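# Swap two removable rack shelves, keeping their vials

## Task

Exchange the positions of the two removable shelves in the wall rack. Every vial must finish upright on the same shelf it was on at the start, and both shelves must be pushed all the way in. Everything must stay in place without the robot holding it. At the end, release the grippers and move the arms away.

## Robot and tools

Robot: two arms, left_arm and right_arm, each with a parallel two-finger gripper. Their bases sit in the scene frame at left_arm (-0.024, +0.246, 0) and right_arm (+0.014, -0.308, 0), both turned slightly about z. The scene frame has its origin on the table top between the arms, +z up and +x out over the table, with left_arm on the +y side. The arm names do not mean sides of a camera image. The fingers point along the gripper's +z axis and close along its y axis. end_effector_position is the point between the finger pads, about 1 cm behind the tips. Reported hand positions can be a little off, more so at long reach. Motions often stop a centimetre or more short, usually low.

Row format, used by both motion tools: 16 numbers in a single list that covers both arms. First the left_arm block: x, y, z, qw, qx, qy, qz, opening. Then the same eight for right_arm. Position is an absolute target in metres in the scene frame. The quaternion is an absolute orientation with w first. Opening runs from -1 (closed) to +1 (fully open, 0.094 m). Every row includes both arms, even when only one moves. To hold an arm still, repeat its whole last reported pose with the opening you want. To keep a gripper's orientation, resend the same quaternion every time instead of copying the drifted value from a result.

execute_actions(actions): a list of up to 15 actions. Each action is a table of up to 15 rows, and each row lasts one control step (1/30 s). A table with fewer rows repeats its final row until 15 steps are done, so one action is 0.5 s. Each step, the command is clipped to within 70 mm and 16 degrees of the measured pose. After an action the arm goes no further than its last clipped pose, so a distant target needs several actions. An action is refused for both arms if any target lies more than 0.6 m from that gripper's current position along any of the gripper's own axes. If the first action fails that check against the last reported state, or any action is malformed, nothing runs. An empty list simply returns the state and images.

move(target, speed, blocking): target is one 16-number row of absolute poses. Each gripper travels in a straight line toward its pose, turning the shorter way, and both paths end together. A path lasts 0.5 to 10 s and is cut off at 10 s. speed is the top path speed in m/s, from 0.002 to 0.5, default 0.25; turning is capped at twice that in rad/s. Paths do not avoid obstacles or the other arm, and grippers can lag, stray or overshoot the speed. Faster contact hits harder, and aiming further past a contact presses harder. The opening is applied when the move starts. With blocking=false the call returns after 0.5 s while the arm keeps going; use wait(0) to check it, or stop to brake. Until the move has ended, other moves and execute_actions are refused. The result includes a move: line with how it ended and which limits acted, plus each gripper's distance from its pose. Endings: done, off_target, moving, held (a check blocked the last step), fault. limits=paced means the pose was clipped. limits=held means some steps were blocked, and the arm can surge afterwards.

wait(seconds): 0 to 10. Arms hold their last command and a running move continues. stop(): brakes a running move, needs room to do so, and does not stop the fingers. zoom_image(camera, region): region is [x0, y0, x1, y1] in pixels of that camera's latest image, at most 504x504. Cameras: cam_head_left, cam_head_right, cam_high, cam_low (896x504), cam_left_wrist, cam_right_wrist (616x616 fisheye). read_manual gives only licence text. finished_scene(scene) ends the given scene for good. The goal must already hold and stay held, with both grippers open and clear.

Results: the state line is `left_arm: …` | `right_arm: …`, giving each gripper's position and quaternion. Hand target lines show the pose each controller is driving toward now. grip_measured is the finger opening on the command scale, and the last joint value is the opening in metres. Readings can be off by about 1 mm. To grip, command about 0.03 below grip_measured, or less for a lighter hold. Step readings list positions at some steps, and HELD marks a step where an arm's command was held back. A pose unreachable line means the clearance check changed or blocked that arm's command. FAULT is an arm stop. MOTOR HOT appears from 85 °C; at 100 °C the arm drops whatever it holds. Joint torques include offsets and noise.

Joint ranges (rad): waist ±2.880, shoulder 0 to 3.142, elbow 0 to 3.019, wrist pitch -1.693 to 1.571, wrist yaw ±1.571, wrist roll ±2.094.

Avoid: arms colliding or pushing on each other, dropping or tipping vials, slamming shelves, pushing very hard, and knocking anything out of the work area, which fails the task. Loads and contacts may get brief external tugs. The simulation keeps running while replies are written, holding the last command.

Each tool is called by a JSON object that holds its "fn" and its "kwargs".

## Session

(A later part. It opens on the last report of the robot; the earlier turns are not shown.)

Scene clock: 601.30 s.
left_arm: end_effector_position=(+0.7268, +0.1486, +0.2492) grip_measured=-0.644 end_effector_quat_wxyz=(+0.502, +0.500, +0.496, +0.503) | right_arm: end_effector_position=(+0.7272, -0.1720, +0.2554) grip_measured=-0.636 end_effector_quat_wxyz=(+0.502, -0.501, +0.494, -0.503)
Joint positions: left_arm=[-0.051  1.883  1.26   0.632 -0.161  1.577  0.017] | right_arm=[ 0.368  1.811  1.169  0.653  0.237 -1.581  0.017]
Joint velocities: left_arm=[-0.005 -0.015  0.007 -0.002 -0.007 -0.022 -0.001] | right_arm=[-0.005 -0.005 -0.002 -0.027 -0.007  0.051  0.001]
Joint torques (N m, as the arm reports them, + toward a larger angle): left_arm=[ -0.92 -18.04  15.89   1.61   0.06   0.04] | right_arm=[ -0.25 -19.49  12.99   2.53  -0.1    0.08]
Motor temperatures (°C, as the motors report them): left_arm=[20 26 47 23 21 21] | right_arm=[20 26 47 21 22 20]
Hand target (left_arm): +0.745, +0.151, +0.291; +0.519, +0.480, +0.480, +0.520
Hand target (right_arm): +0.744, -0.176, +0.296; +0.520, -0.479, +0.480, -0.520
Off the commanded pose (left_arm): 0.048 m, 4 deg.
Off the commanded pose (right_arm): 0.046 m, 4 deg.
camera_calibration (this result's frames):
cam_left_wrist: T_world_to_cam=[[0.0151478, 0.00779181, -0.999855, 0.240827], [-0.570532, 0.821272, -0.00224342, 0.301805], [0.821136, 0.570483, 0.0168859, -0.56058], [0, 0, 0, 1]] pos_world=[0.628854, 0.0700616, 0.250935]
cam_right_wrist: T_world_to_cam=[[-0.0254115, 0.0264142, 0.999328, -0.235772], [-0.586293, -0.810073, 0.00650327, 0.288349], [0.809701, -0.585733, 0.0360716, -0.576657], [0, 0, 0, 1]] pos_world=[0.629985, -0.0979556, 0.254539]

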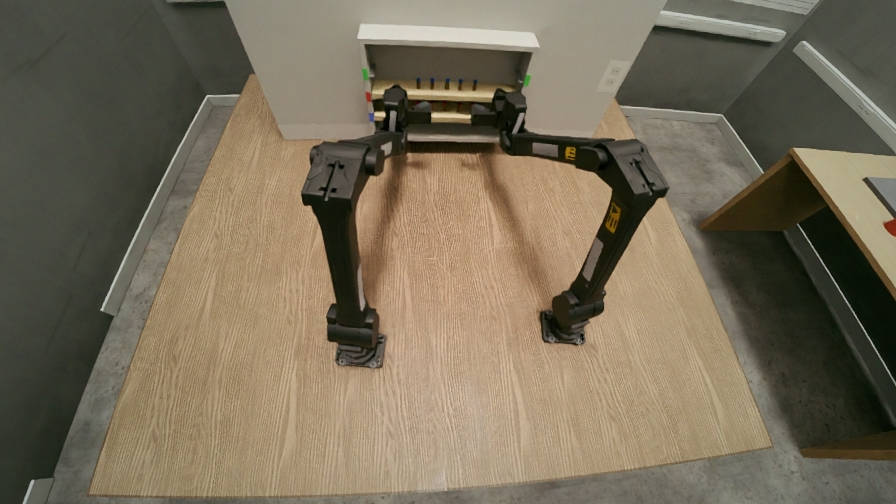

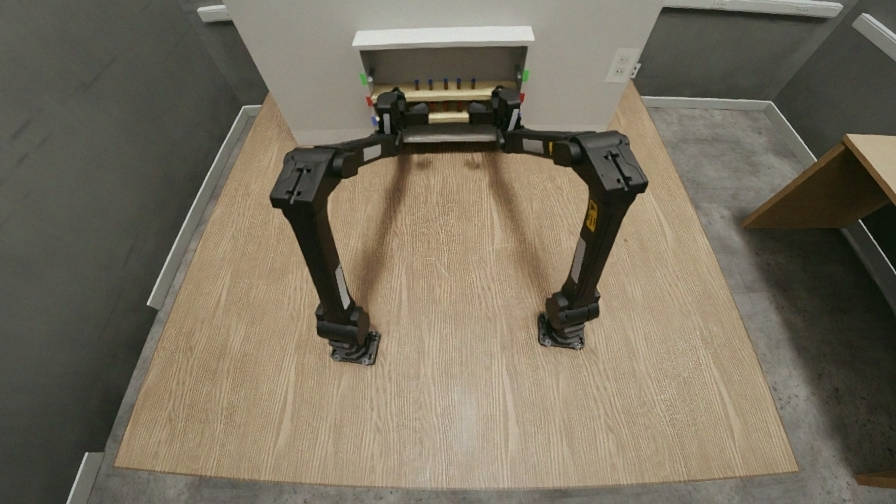

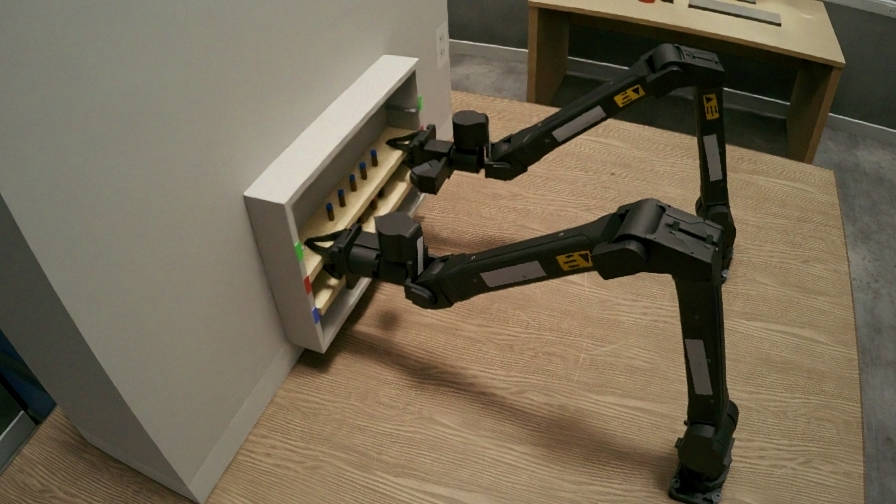

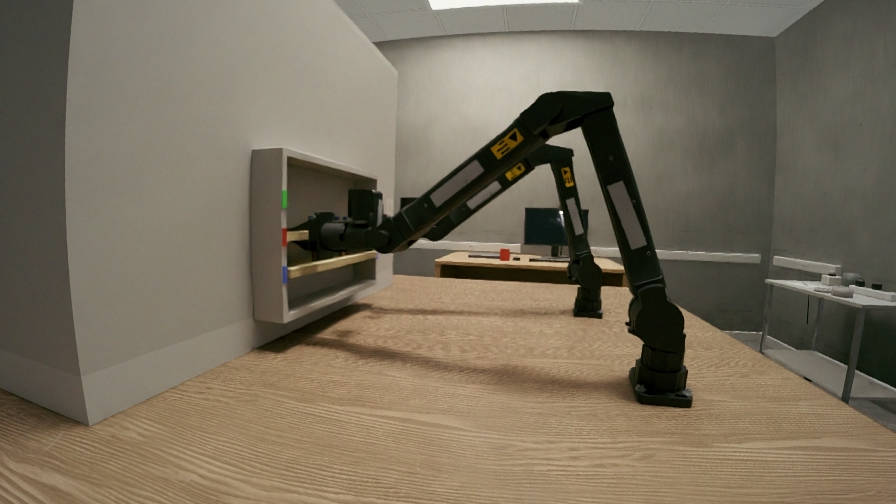

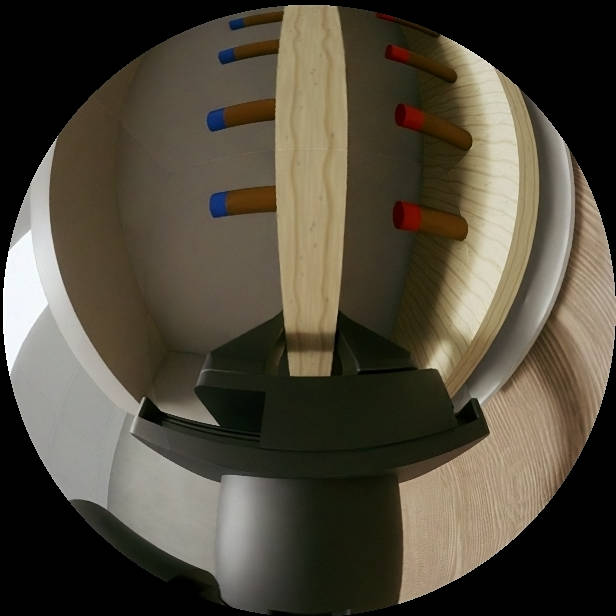

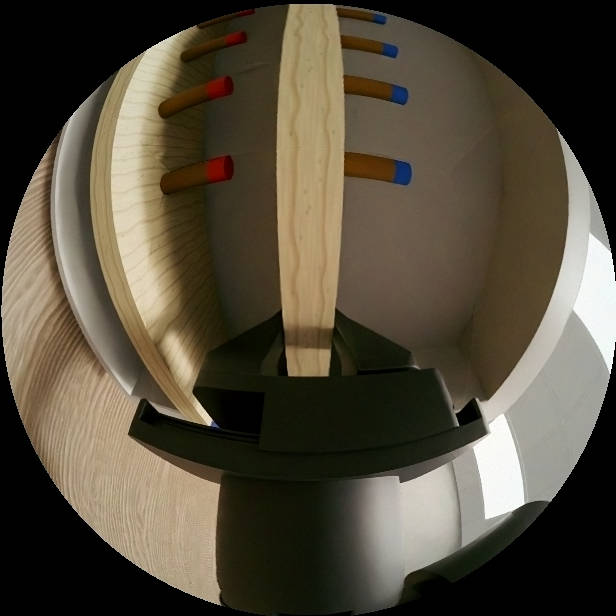

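{"fn": "execute_actions", "kwargs": {"actions": [[[0.751,0.151,0.29,0.52,0.48,0.48,0.52,-0.69,0.75,-0.175,0.295,0.52,-0.48,0.48,-0.52,-0.69],[0.752,0.151,0.29,0.52,0.48,0.48,0.52,-0.69,0.751,-0.175,0.295,0.52,-0.48,0.48,-0.52,-0.69],[0.753,0.151,0.29,0.52,0.48,0.48,0.52,-0.69,0.752,-0.175,0.295,0.52,-0.48,0.48,-0.52,-0.69],[0.754,0.151,0.29,0.52,0.48,0.48,0.52,-0.69,0.753,-0.175,0.295,0.52,-0.48,0.48,-0.52,-0.69],[0.755,0.151,0.29,0.52,0.48,0.48,0.52,-0.69,0.754,-0.175,0.295,0.52,-0.48,0.48,-0.52,-0.69],[0.756,0.151,0.29,0.52,0.48,0.48,0.52,-0.69,0.755,-0.175,0.295,0.52,-0.48,0.48,-0.52,-0.69]]]}}

Scene clock: 612.50 s.
left_arm: end_effector_position=(+0.7269, +0.1485, +0.2494) grip_measured=-0.644 end_effector_quat_wxyz=(+0.502, +0.500, +0.496, +0.502) | right_arm: end_effector_position=(+0.7273, -0.1719, +0.2554) grip_measured=-0.636 end_effector_quat_wxyz=(+0.502, -0.501, +0.494, -0.503)
Joint positions: left_arm=[-0.051  1.883  1.26   0.631 -0.16   1.577  0.017] | right_arm=[ 0.368  1.811  1.169  0.652  0.237 -1.581  0.017]
Joint velocities: left_arm=[ 0.005 -0.015 -0.007  0.002 -0.095 -0.007  0.   ] | right_arm=[ 0.005 -0.005 -0.022 -0.002 -0.022 -0.066  0.001]
Joint torques (N m, as the arm reports them, + toward a larger angle): left_arm=[ -0.85 -17.33  17.02   1.46   0.14   0.03] | right_arm=[ -0.57 -18.36  13.98   2.43  -0.19   0.08]
Motor temperatures (°C, as the motors report them): left_arm=[20 26 48 23 21 21] | right_arm=[20 26 47 21 22 20]
Hand target (left_arm): +0.750, +0.151, +0.291; +0.519, +0.480, +0.479, +0.520
Hand target (right_arm): +0.749, -0.176, +0.296; +0.520, -0.479, +0.480, -0.520
Off the commanded pose (left_arm): 0.050 m, 4 deg.
Off the commanded pose (right_arm): 0.048 m, 4 deg.
Step readings (end_effector_position):
0: left_arm (+0.7268, +0.1486, +0.2492) | right_arm (+0.7272, -0.1720, +0.2554)
1: left_arm (+0.7268, +0.1486, +0.2492) | right_arm (+0.7272, -0.1720, +0.2554)
2: left_arm (+0.7268, +0.1486, +0.2492) | right_arm (+0.7272, -0.1720, +0.2554)
4: left_arm (+0.7268, +0.1485, +0.2492) | right_arm (+0.7272, -0.1720, +0.2554)
8: left_arm (+0.7269, +0.1485, +0.2494) | right_arm (+0.7273, -0.1719, +0.2554)
15: end_effector_position above
camera_calibration (this result's frames):
cam_left_wrist: T_world_to_cam=[[0.014775, 0.00785182, -0.99986, 0.241232], [-0.570219, 0.82149, -0.0019751, 0.301651], [0.82136, 0.570169, 0.0166148, -0.560716], [0, 0, 0, 1]] pos_world=[0.628993, 0.0700053, 0.25111]
cam_right_wrist: T_world_to_cam=[[-0.0250416, 0.0265066, 0.999335, -0.23605], [-0.58629, -0.810073, 0.00679511, 0.28834], [0.809714, -0.58573, 0.0358261, -0.576661], [0, 0, 0, 1]] pos_world=[0.63007, -0.0979343, 0.254593]

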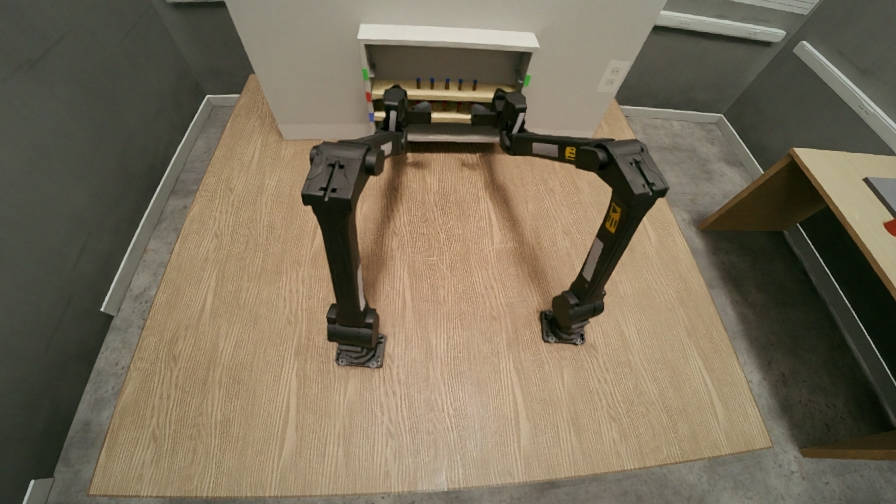

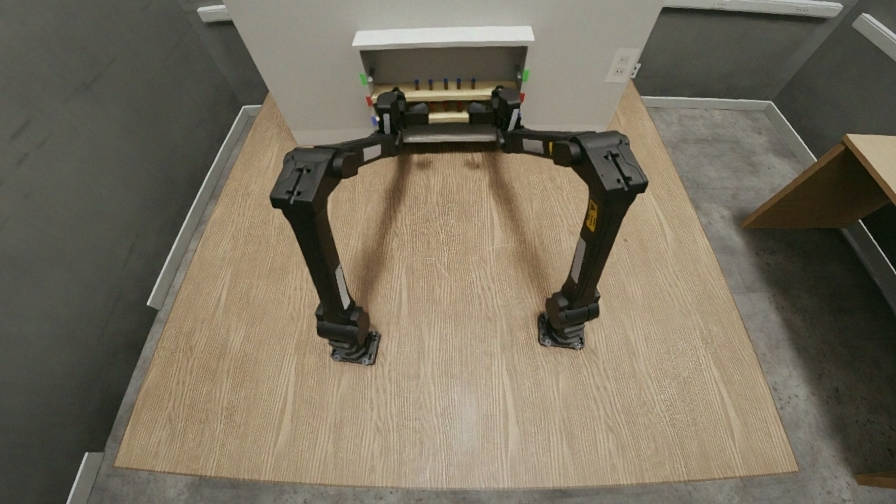

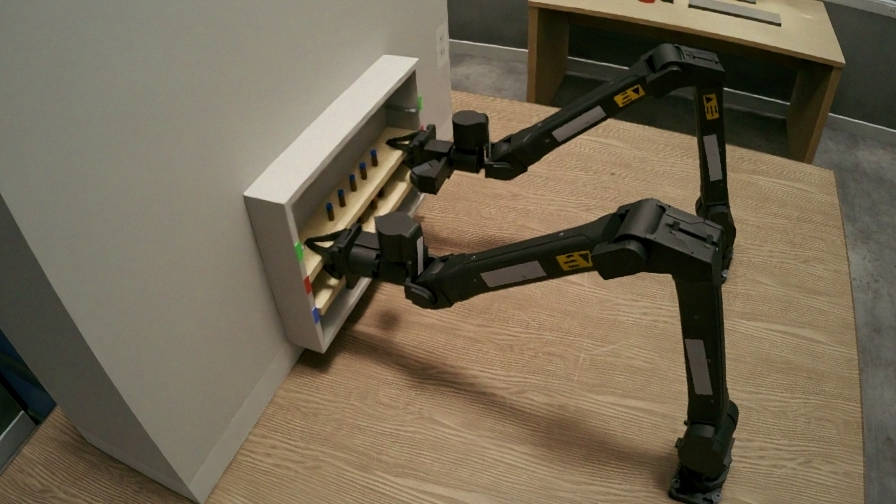

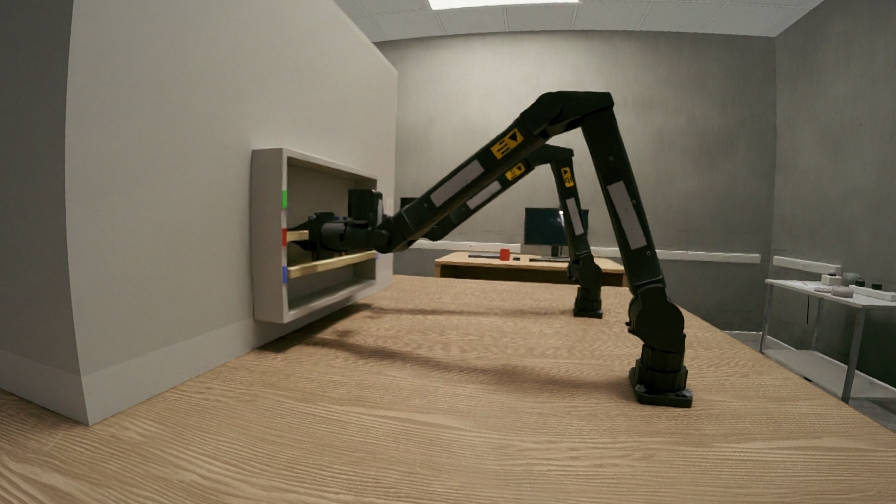

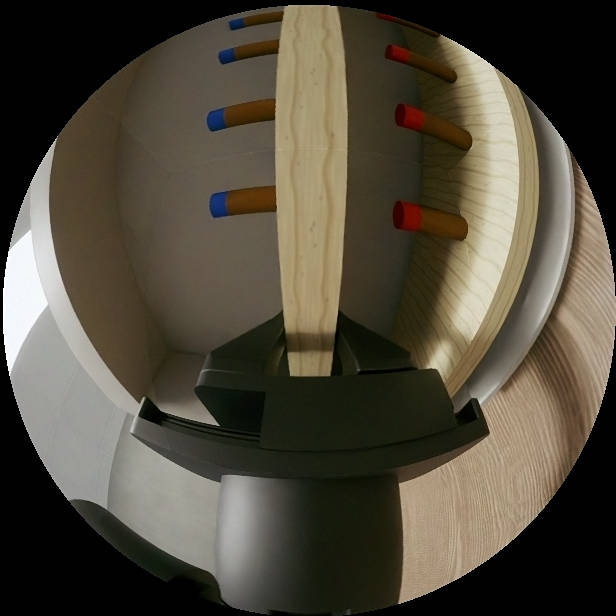

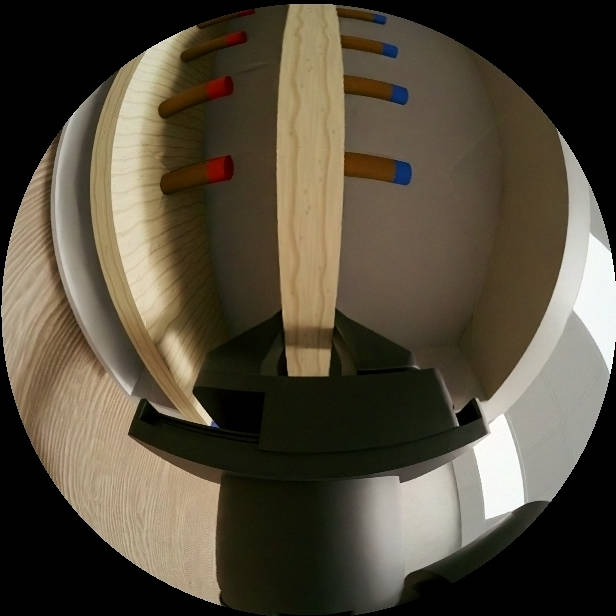

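{"fn": "execute_actions", "kwargs": {"actions": [[[0.753,0.151,0.2875,0.519,0.481,0.481,0.519,-0.69,0.752,-0.175,0.2925,0.519,-0.481,0.481,-0.519,-0.69],[0.750,0.151,0.285,0.518,0.482,0.482,0.518,-0.69,0.749,-0.175,0.29,0.518,-0.482,0.482,-0.518,-0.69],[0.747,0.15,0.2825,0.517,0.483,0.483,0.517,-0.69,0.746,-0.174,0.2875,0.5165,-0.4835,0.4835,-0.5165,-0.69],[0.744,0.15,0.28,0.516,0.484,0.484,0.516,-0.69,0.744,-0.174,0.285,0.515,-0.485,0.485,-0.515,-0.69],[0.741,0.15,0.2775,0.515,0.485,0.485,0.515,-0.69,0.741,-0.174,0.2825,0.514,-0.486,0.486,-0.514,-0.69],[0.739,0.149,0.275,0.514,0.486,0.486,0.514,-0.69,0.739,-0.173,0.28,0.513,-0.487,0.487,-0.513,-0.69],[0.737,0.149,0.273,0.513,0.487,0.487,0.513,-0.69,0.737,-0.173,0.2775,0.512,-0.488,0.488,-0.512,-0.69],[0.735,0.149,0.271,0.512,0.488,0.488,0.512,-0.66,0.735,-0.173,0.275,0.511,-0.489,0.489,-0.511,-0.66],[0.735,0.149,0.271,0.512,0.488,0.488,0.512,-0.62,0.735,-0.173,0.275,0.511,-0.489,0.489,-0.511,-0.62],[0.735,0.149,0.271,0.512,0.488,0.488,0.512,-0.55,0.735,-0.173,0.275,0.511,-0.489,0.489,-0.511,-0.55],[0.735,0.149,0.271,0.512,0.488,0.488,0.512,-0.45,0.735,-0.173,0.275,0.511,-0.489,0.489,-0.511,-0.45],[0.735,0.149,0.271,0.512,0.488,0.488,0.512,-0.3,0.735,-0.173,0.275,0.511,-0.489,0.489,-0.511,-0.3],[0.735,0.149,0.271,0.512,0.488,0.488,0.512,-0.15,0.735,-0.173,0.275,0.511,-0.489,0.489,-0.511,-0.15],[0.735,0.149,0.271,0.512,0.488,0.488,0.512,0,0.735,-0.173,0.275,0.511,-0.489,0.489,-0.511,0],[0.735,0.149,0.271,0.512,0.488,0.488,0.512,0.08,0.735,-0.173,0.275,0.511,-0.489,0.489,-0.511,0.08]],
[[0.733,0.149,0.272,0.5123,0.4877,0.4877,0.5123,0.08,0.733,-0.173,0.274,0.511,-0.489,0.489,-0.511,0.08],[0.731,0.149,0.273,0.5126,0.4874,0.4874,0.5126,0.08,0.731,-0.173,0.273,0.511,-0.489,0.489,-0.511,0.08],[0.729,0.149,0.2745,0.513,0.487,0.487,0.513,0.08,0.729,-0.173,0.272,0.5105,-0.4895,0.4895,-0.5105,0.08],[0.726,0.149,0.276,0.5134,0.4866,0.4866,0.5134,0.08,0.726,-0.173,0.271,0.5105,-0.4895,0.4895,-0.5105,0.08],[0.723,0.149,0.2775,0.5138,0.4862,0.4862,0.5138,0.08,0.723,-0.173,0.27,0.51,-0.49,0.49,-0.51,0.08],[0.72,0.149,0.279,0.5142,0.4858,0.4858,0.5142,0.08,0.72,-0.173,0.269,0.51,-0.49,0.49,-0.51,0.08],[0.716,0.149,0.2805,0.5146,0.4854,0.4854,0.5146,0.08,0.716,-0.173,0.268,0.5095,-0.4905,0.4905,-0.5095,0.08],[0.712,0.149,0.282,0.515,0.485,0.485,0.515,0.08,0.712,-0.173,0.267,0.5095,-0.4905,0.4905,-0.5095,0.08],[0.708,0.149,0.282,0.515,0.485,0.485,0.515,0.08,0.708,-0.173,0.266,0.509,-0.491,0.491,-0.509,0.08],[0.704,0.149,0.282,0.515,0.485,0.485,0.515,0.08,0.704,-0.173,0.266,0.509,-0.491,0.491,-0.509,0.08],[0.70,0.149,0.282,0.515,0.485,0.485,0.515,0.08,0.70,-0.173,0.266,0.509,-0.491,0.491,-0.509,0.08],[0.696,0.149,0.282,0.515,0.485,0.485,0.515,0.08,0.696,-0.173,0.266,0.509,-0.491,0.491,-0.509,0.08],[0.692,0.149,0.282,0.515,0.485,0.485,0.515,0.08,0.692,-0.173,0.266,0.509,-0.491,0.491,-0.509,0.08],[0.688,0.149,0.282,0.515,0.485,0.485,0.515,0.08,0.688,-0.173,0.266,0.509,-0.491,0.491,-0.509,0.08],[0.684,0.149,0.282,0.515,0.485,0.485,0.515,0.08,0.684,-0.173,0.266,0.509,-0.491,0.491,-0.509,0.08]],
[[0.68,0.149,0.282,0.515,0.485,0.485,0.515,0.08,0.68,-0.173,0.266,0.509,-0.491,0.491,-0.509,0.08],[0.676,0.149,0.282,0.515,0.485,0.485,0.515,0.08,0.676,-0.173,0.266,0.509,-0.491,0.491,-0.509,0.08],[0.672,0.149,0.282,0.515,0.485,0.485,0.515,0.08,0.672,-0.173,0.266,0.509,-0.491,0.491,-0.509,0.08],[0.668,0.149,0.282,0.515,0.485,0.485,0.515,0.08,0.668,-0.173,0.266,0.509,-0.491,0.491,-0.509,0.08],[0.664,0.149,0.282,0.515,0.485,0.485,0.515,0.08,0.664,-0.173,0.266,0.509,-0.491,0.491,-0.509,0.08],[0.66,0.149,0.282,0.515,0.485,0.485,0.515,0.08,0.66,-0.173,0.266,0.509,-0.491,0.491,-0.509,0.08],[0.656,0.149,0.282,0.515,0.485,0.485,0.515,0.08,0.656,-0.173,0.266,0.509,-0.491,0.491,-0.509,0.08],[0.652,0.149,0.282,0.515,0.485,0.485,0.515,0.08,0.652,-0.173,0.266,0.509,-0.491,0.491,-0.509,0.08],[0.648,0.149,0.282,0.515,0.485,0.485,0.515,0.08,0.648,-0.173,0.266,0.509,-0.491,0.491,-0.509,0.08],[0.645,0.149,0.282,0.515,0.485,0.485,0.515,0.08,0.645,-0.173,0.266,0.509,-0.491,0.491,-0.509,0.08],[0.642,0.149,0.282,0.515,0.485,0.485,0.515,0.08,0.642,-0.173,0.266,0.509,-0.491,0.491,-0.509,0.08],[0.64,0.149,0.282,0.515,0.485,0.485,0.515,0.08,0.64,-0.173,0.266,0.509,-0.491,0.491,-0.509,0.08]]]}}

Scene clock: 648.50 s.
left_arm: end_effector_position=(+0.6459, +0.1523, +0.2578) grip_measured=+0.078 end_effector_quat_wxyz=(+0.500, +0.499, +0.498, +0.503) | right_arm: end_effector_position=(+0.6455, -0.1774, +0.2623) grip_measured=+0.077 end_effector_quat_wxyz=(+0.503, -0.494, +0.495, -0.507)
Joint positions: left_arm=[-0.072  1.697  1.013  0.69  -0.188  1.577  0.051] | right_arm=[ 0.403  1.632  0.928  0.726  0.284 -1.58   0.051]
Joint velocities: left_arm=[-0.024 -0.073 -0.061  0.007 -0.051  0.066 -0.001] | right_arm=[ 0.015 -0.054 -0.022  0.012  0.007 -0.037  0.001]
Joint torques (N m, as the arm reports them, + toward a larger angle): left_arm=[ -1.94 -17.31   8.49   3.05  -0.3    0.02] | right_arm=[  1.61 -15.99   6.42   3.52   0.42   0.16]
Motor temperatures (°C, as the motors report them): left_arm=[20 26 50 23 22 21] | right_arm=[20 26 50 21 22 20]
Hand target (left_arm): +0.640, +0.150, +0.281; +0.514, +0.485, +0.485, +0.515
Hand target (right_arm): +0.640, -0.173, +0.265; +0.509, -0.491, +0.491, -0.509
Off the commanded pose (left_arm): 0.025 m, 3 deg.
Off the commanded pose (right_arm): 0.008 m, 1 deg.
Step readings (end_effector_position; steps 1 to 15: 1st action; 16 to 30: 2nd action; 31 to 45: 3rd action):
0: left_arm (+0.7269, +0.1485, +0.2494) | right_arm (+0.7273, -0.1719, +0.2554)
1: left_arm (+0.7269, +0.1485, +0.2494) | right_arm (+0.7273, -0.1719, +0.2554)
2: left_arm (+0.7269, +0.1485, +0.2494) | right_arm (+0.7273, -0.1719, +0.2554)
4: left_arm (+0.7269, +0.1485, +0.2494) | right_arm (+0.7273, -0.1719, +0.2554)
8: left_arm (+0.7269, +0.1486, +0.2494) | right_arm (+0.7273, -0.1721, +0.2554)
15: left_arm (+0.7269, +0.1486, +0.2494) | right_arm (+0.7272, -0.1721, +0.2557)
16: left_arm (+0.7269, +0.1486, +0.2494) | right_arm (+0.7272, -0.1722, +0.2557)
17: left_arm (+0.7269, +0.1486, +0.2494) | right_arm (+0.7272, -0.1722, +0.2557)
19: left_arm (+0.7269, +0.1486, +0.2494) | right_arm (+0.7272, -0.1725, +0.2557)
23: left_arm (+0.7250, +0.1494, +0.2496) | right_arm (+0.7245, -0.1741, +0.2578)
30: left_arm (+0.6997, +0.1546, +0.2463) | right_arm (+0.6984, -0.1819, +0.2583)
31: left_arm (+0.6957, +0.1553, +0.2468) | right_arm (+0.6944, -0.1825, +0.2587)
32: left_arm (+0.6917, +0.1557, +0.2476) | right_arm (+0.6904, -0.1828, +0.2590)
34: left_arm (+0.6835, +0.1558, +0.2497) | right_arm (+0.6824, -0.1822, +0.2600)
38: left_arm (+0.6670, +0.1544, +0.2537) | right_arm (+0.6660, -0.1802, +0.2607)
45: end_effector_position above
camera_calibration (this result's frames):
cam_left_wrist: T_world_to_cam=[[0.0124334, 0.00813242, -0.99989, 0.252307], [-0.575537, 0.817776, -0.000505467, 0.256016], [0.817681, 0.57548, 0.0148483, -0.494445], [0, 0, 0, 1]] pos_world=[0.548508, 0.0731278, 0.25975]
cam_right_wrist: T_world_to_cam=[[-0.0366939, 0.0225179, 0.999073, -0.237953], [-0.596144, -0.802869, -0.00379942, 0.246382], [0.802039, -0.595731, 0.0428843, -0.512529], [0, 0, 0, 1]] pos_world=[0.549216, -0.102159, 0.260648]

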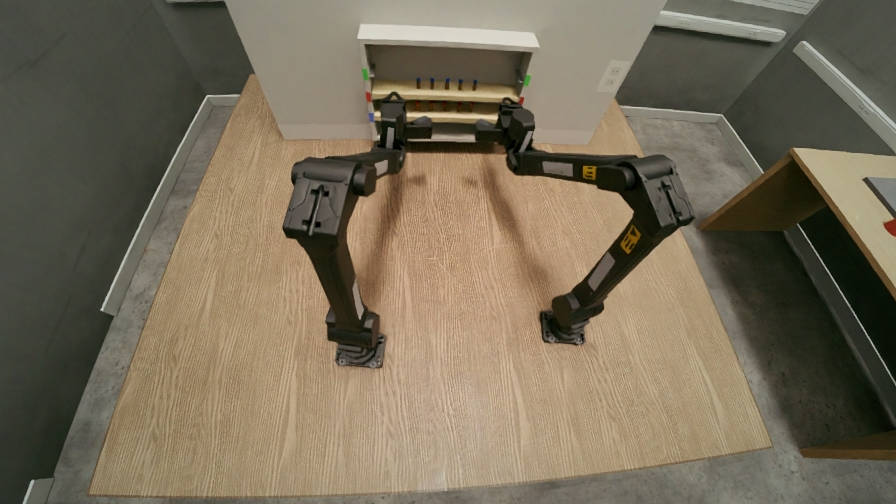

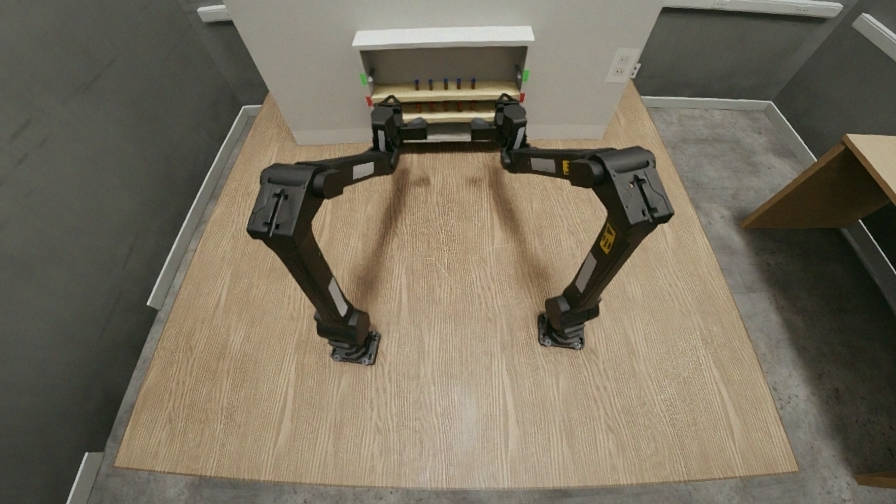

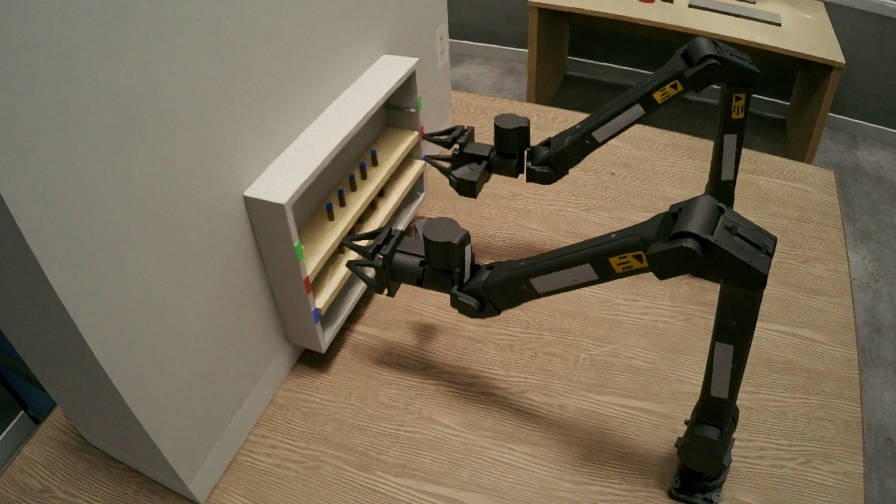

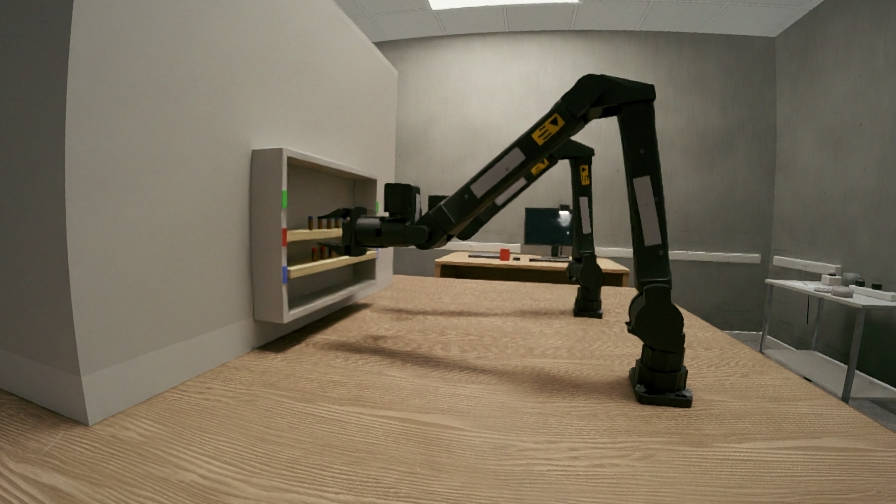

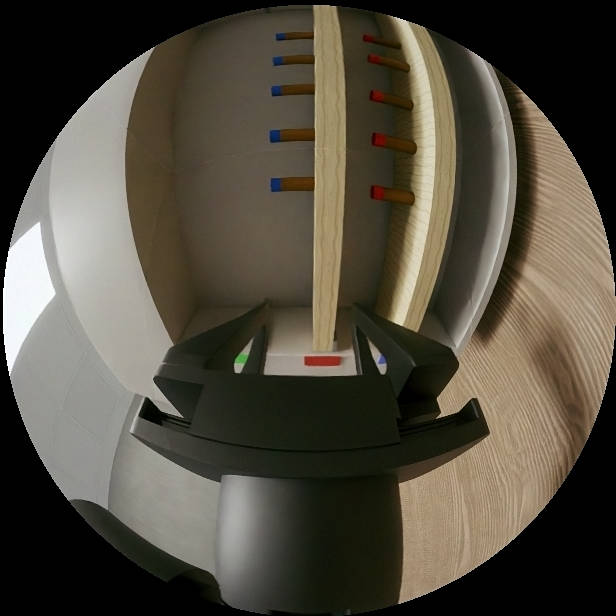

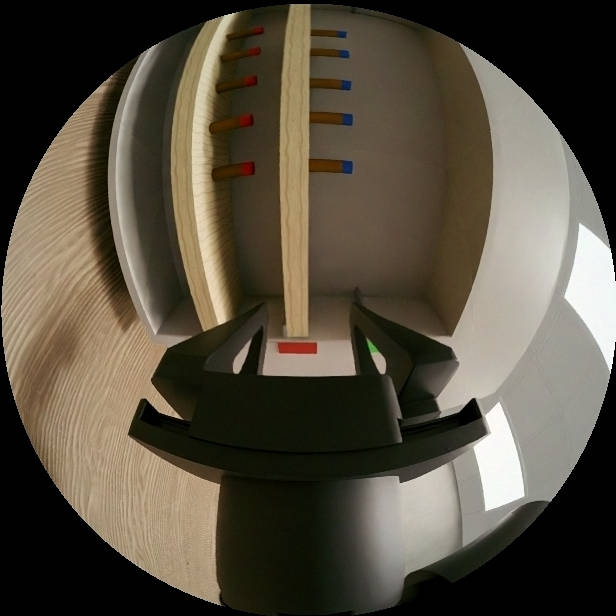

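{"fn": "move", "kwargs": {"target": [0.655,0.151,0.174,0.505,0.495,0.495,0.505,0.08,0.655,-0.175,0.175,0.503,-0.497,0.497,-0.503,0.08], "speed": 0.2}}

Scene clock: 655.37 s.
left_arm: end_effector_position=(+0.6543, +0.1504, +0.1607) grip_measured=+0.078 end_effector_quat_wxyz=(+0.492, +0.507, +0.503, +0.498) | right_arm: end_effector_position=(+0.6572, -0.1731, +0.1676) grip_measured=+0.077 end_effector_quat_wxyz=(+0.494, -0.505, +0.499, -0.501)
Joint positions: left_arm=[-0.072  1.896  0.985  0.89  -0.187  1.577  0.051] | right_arm=[ 0.403  1.843  0.909  0.924  0.281 -1.58   0.051]
Joint velocities: left_arm=[ 0.005 -0.005  0.002 -0.012  0.007 -0.007 -0.   ] | right_arm=[-0.015  0.005 -0.007  0.002 -0.066  0.037  0.   ]
Joint torques (N m, as the arm reports them, + toward a larger angle): left_arm=[ -1.37 -16.9    7.54   3.16   0.03  -0.09] | right_arm=[  0.14 -18.4    5.61   3.41  -0.03   0.22]
Motor temperatures (°C, as the motors report them): left_arm=[20 26 47 23 22 21] | right_arm=[20 26 46 21 22 20]
Hand target (left_arm): +0.655, +0.151, +0.174; +0.505, +0.495, +0.495, +0.505
Hand target (right_arm): +0.656, -0.175, +0.175; +0.503, -0.497, +0.497, -0.503
Off the commanded pose (left_arm): 0.013 m, 2 deg.
Off the commanded pose (right_arm): 0.008 m, 1 deg.
move: off_target (left_arm)
camera_calibration (this result's frames):
cam_left_wrist: T_world_to_cam=[[-0.0141773, 0.0131226, -0.999813, 0.171785], [-0.574668, 0.818168, 0.0188872, 0.258585], [0.818264, 0.574829, -0.00405826, -0.495991], [0, 0, 0, 1]] pos_world=[0.556887, 0.0712898, 0.164857]
cam_right_wrist: T_world_to_cam=[[-0.00638828, 0.0311876, 0.999493, -0.161534], [-0.59281, -0.80506, 0.0213317, 0.249608], [0.805317, -0.592373, 0.0236313, -0.513707], [0, 0, 0, 1]] pos_world=[0.560635, -0.0983193, 0.168268]

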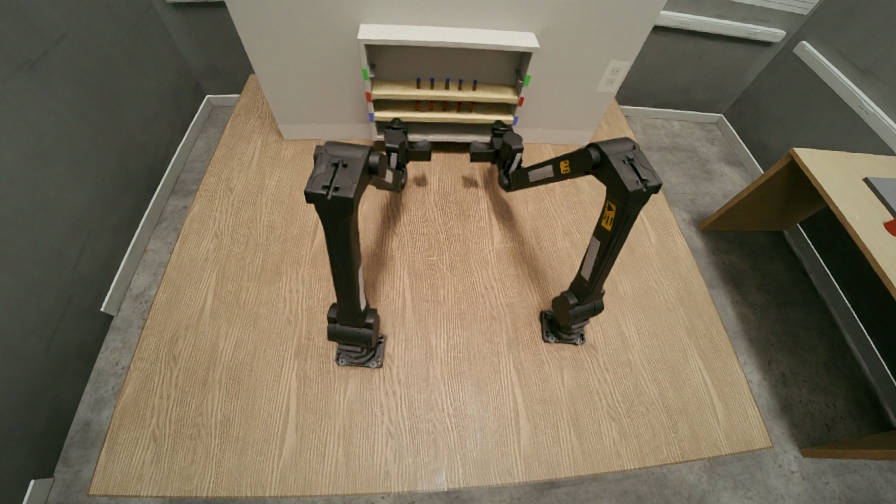

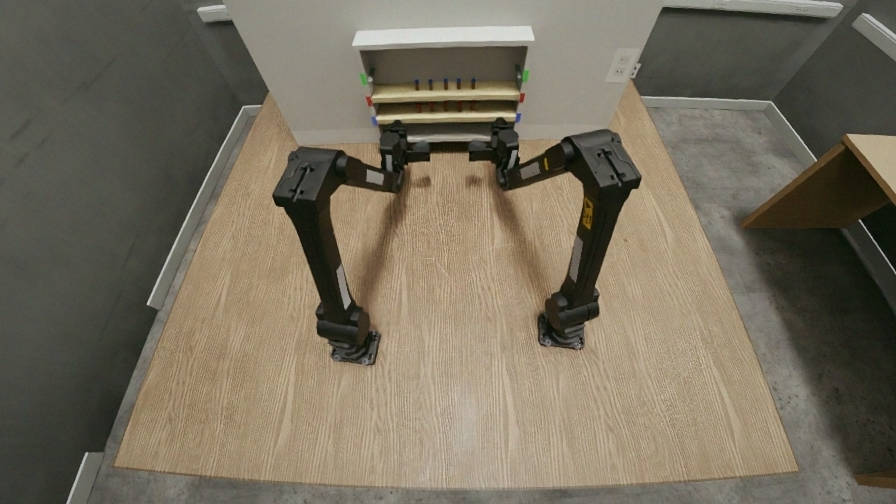

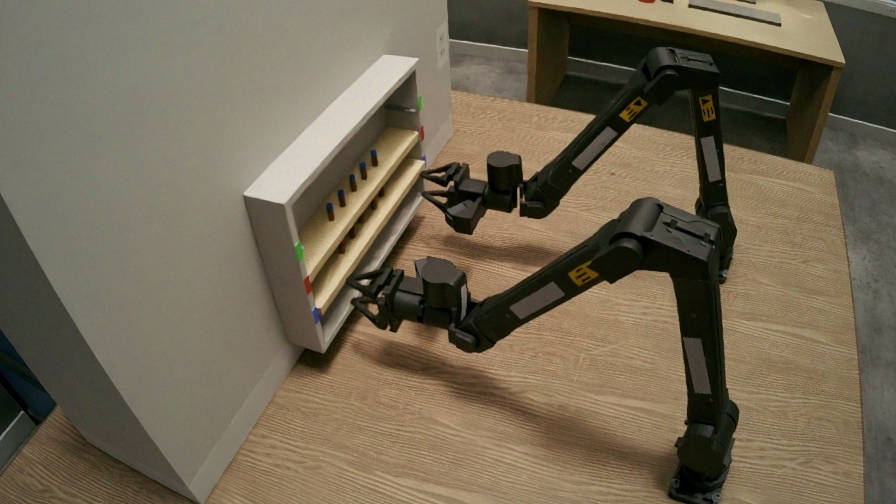

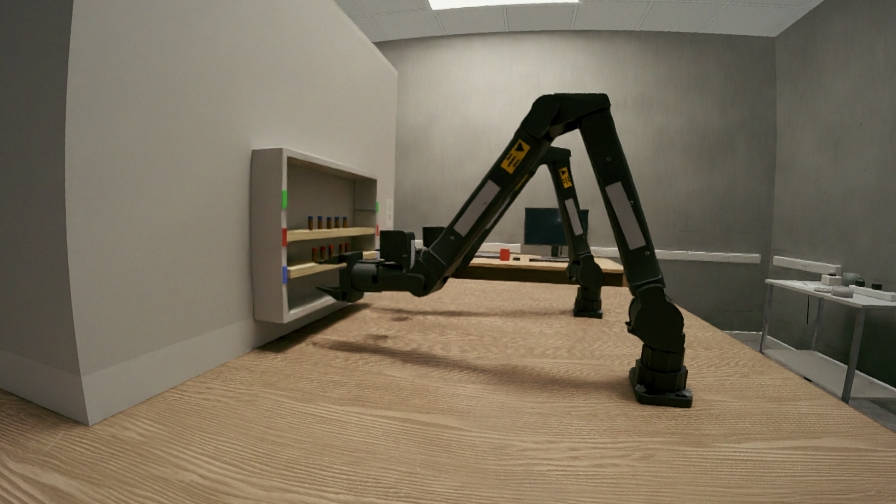

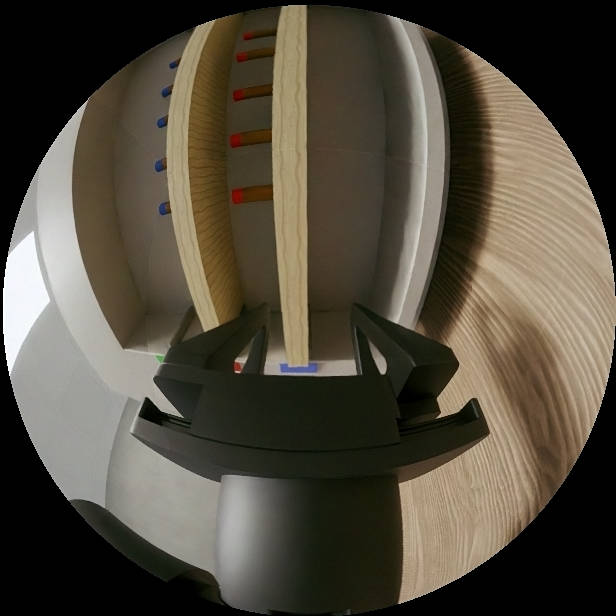

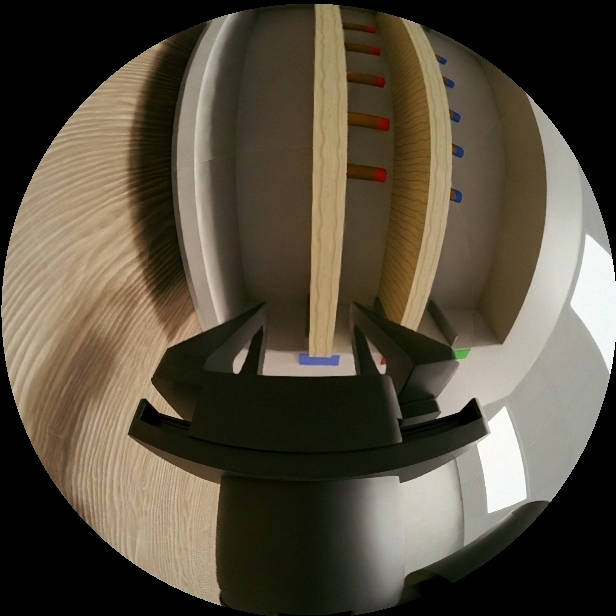

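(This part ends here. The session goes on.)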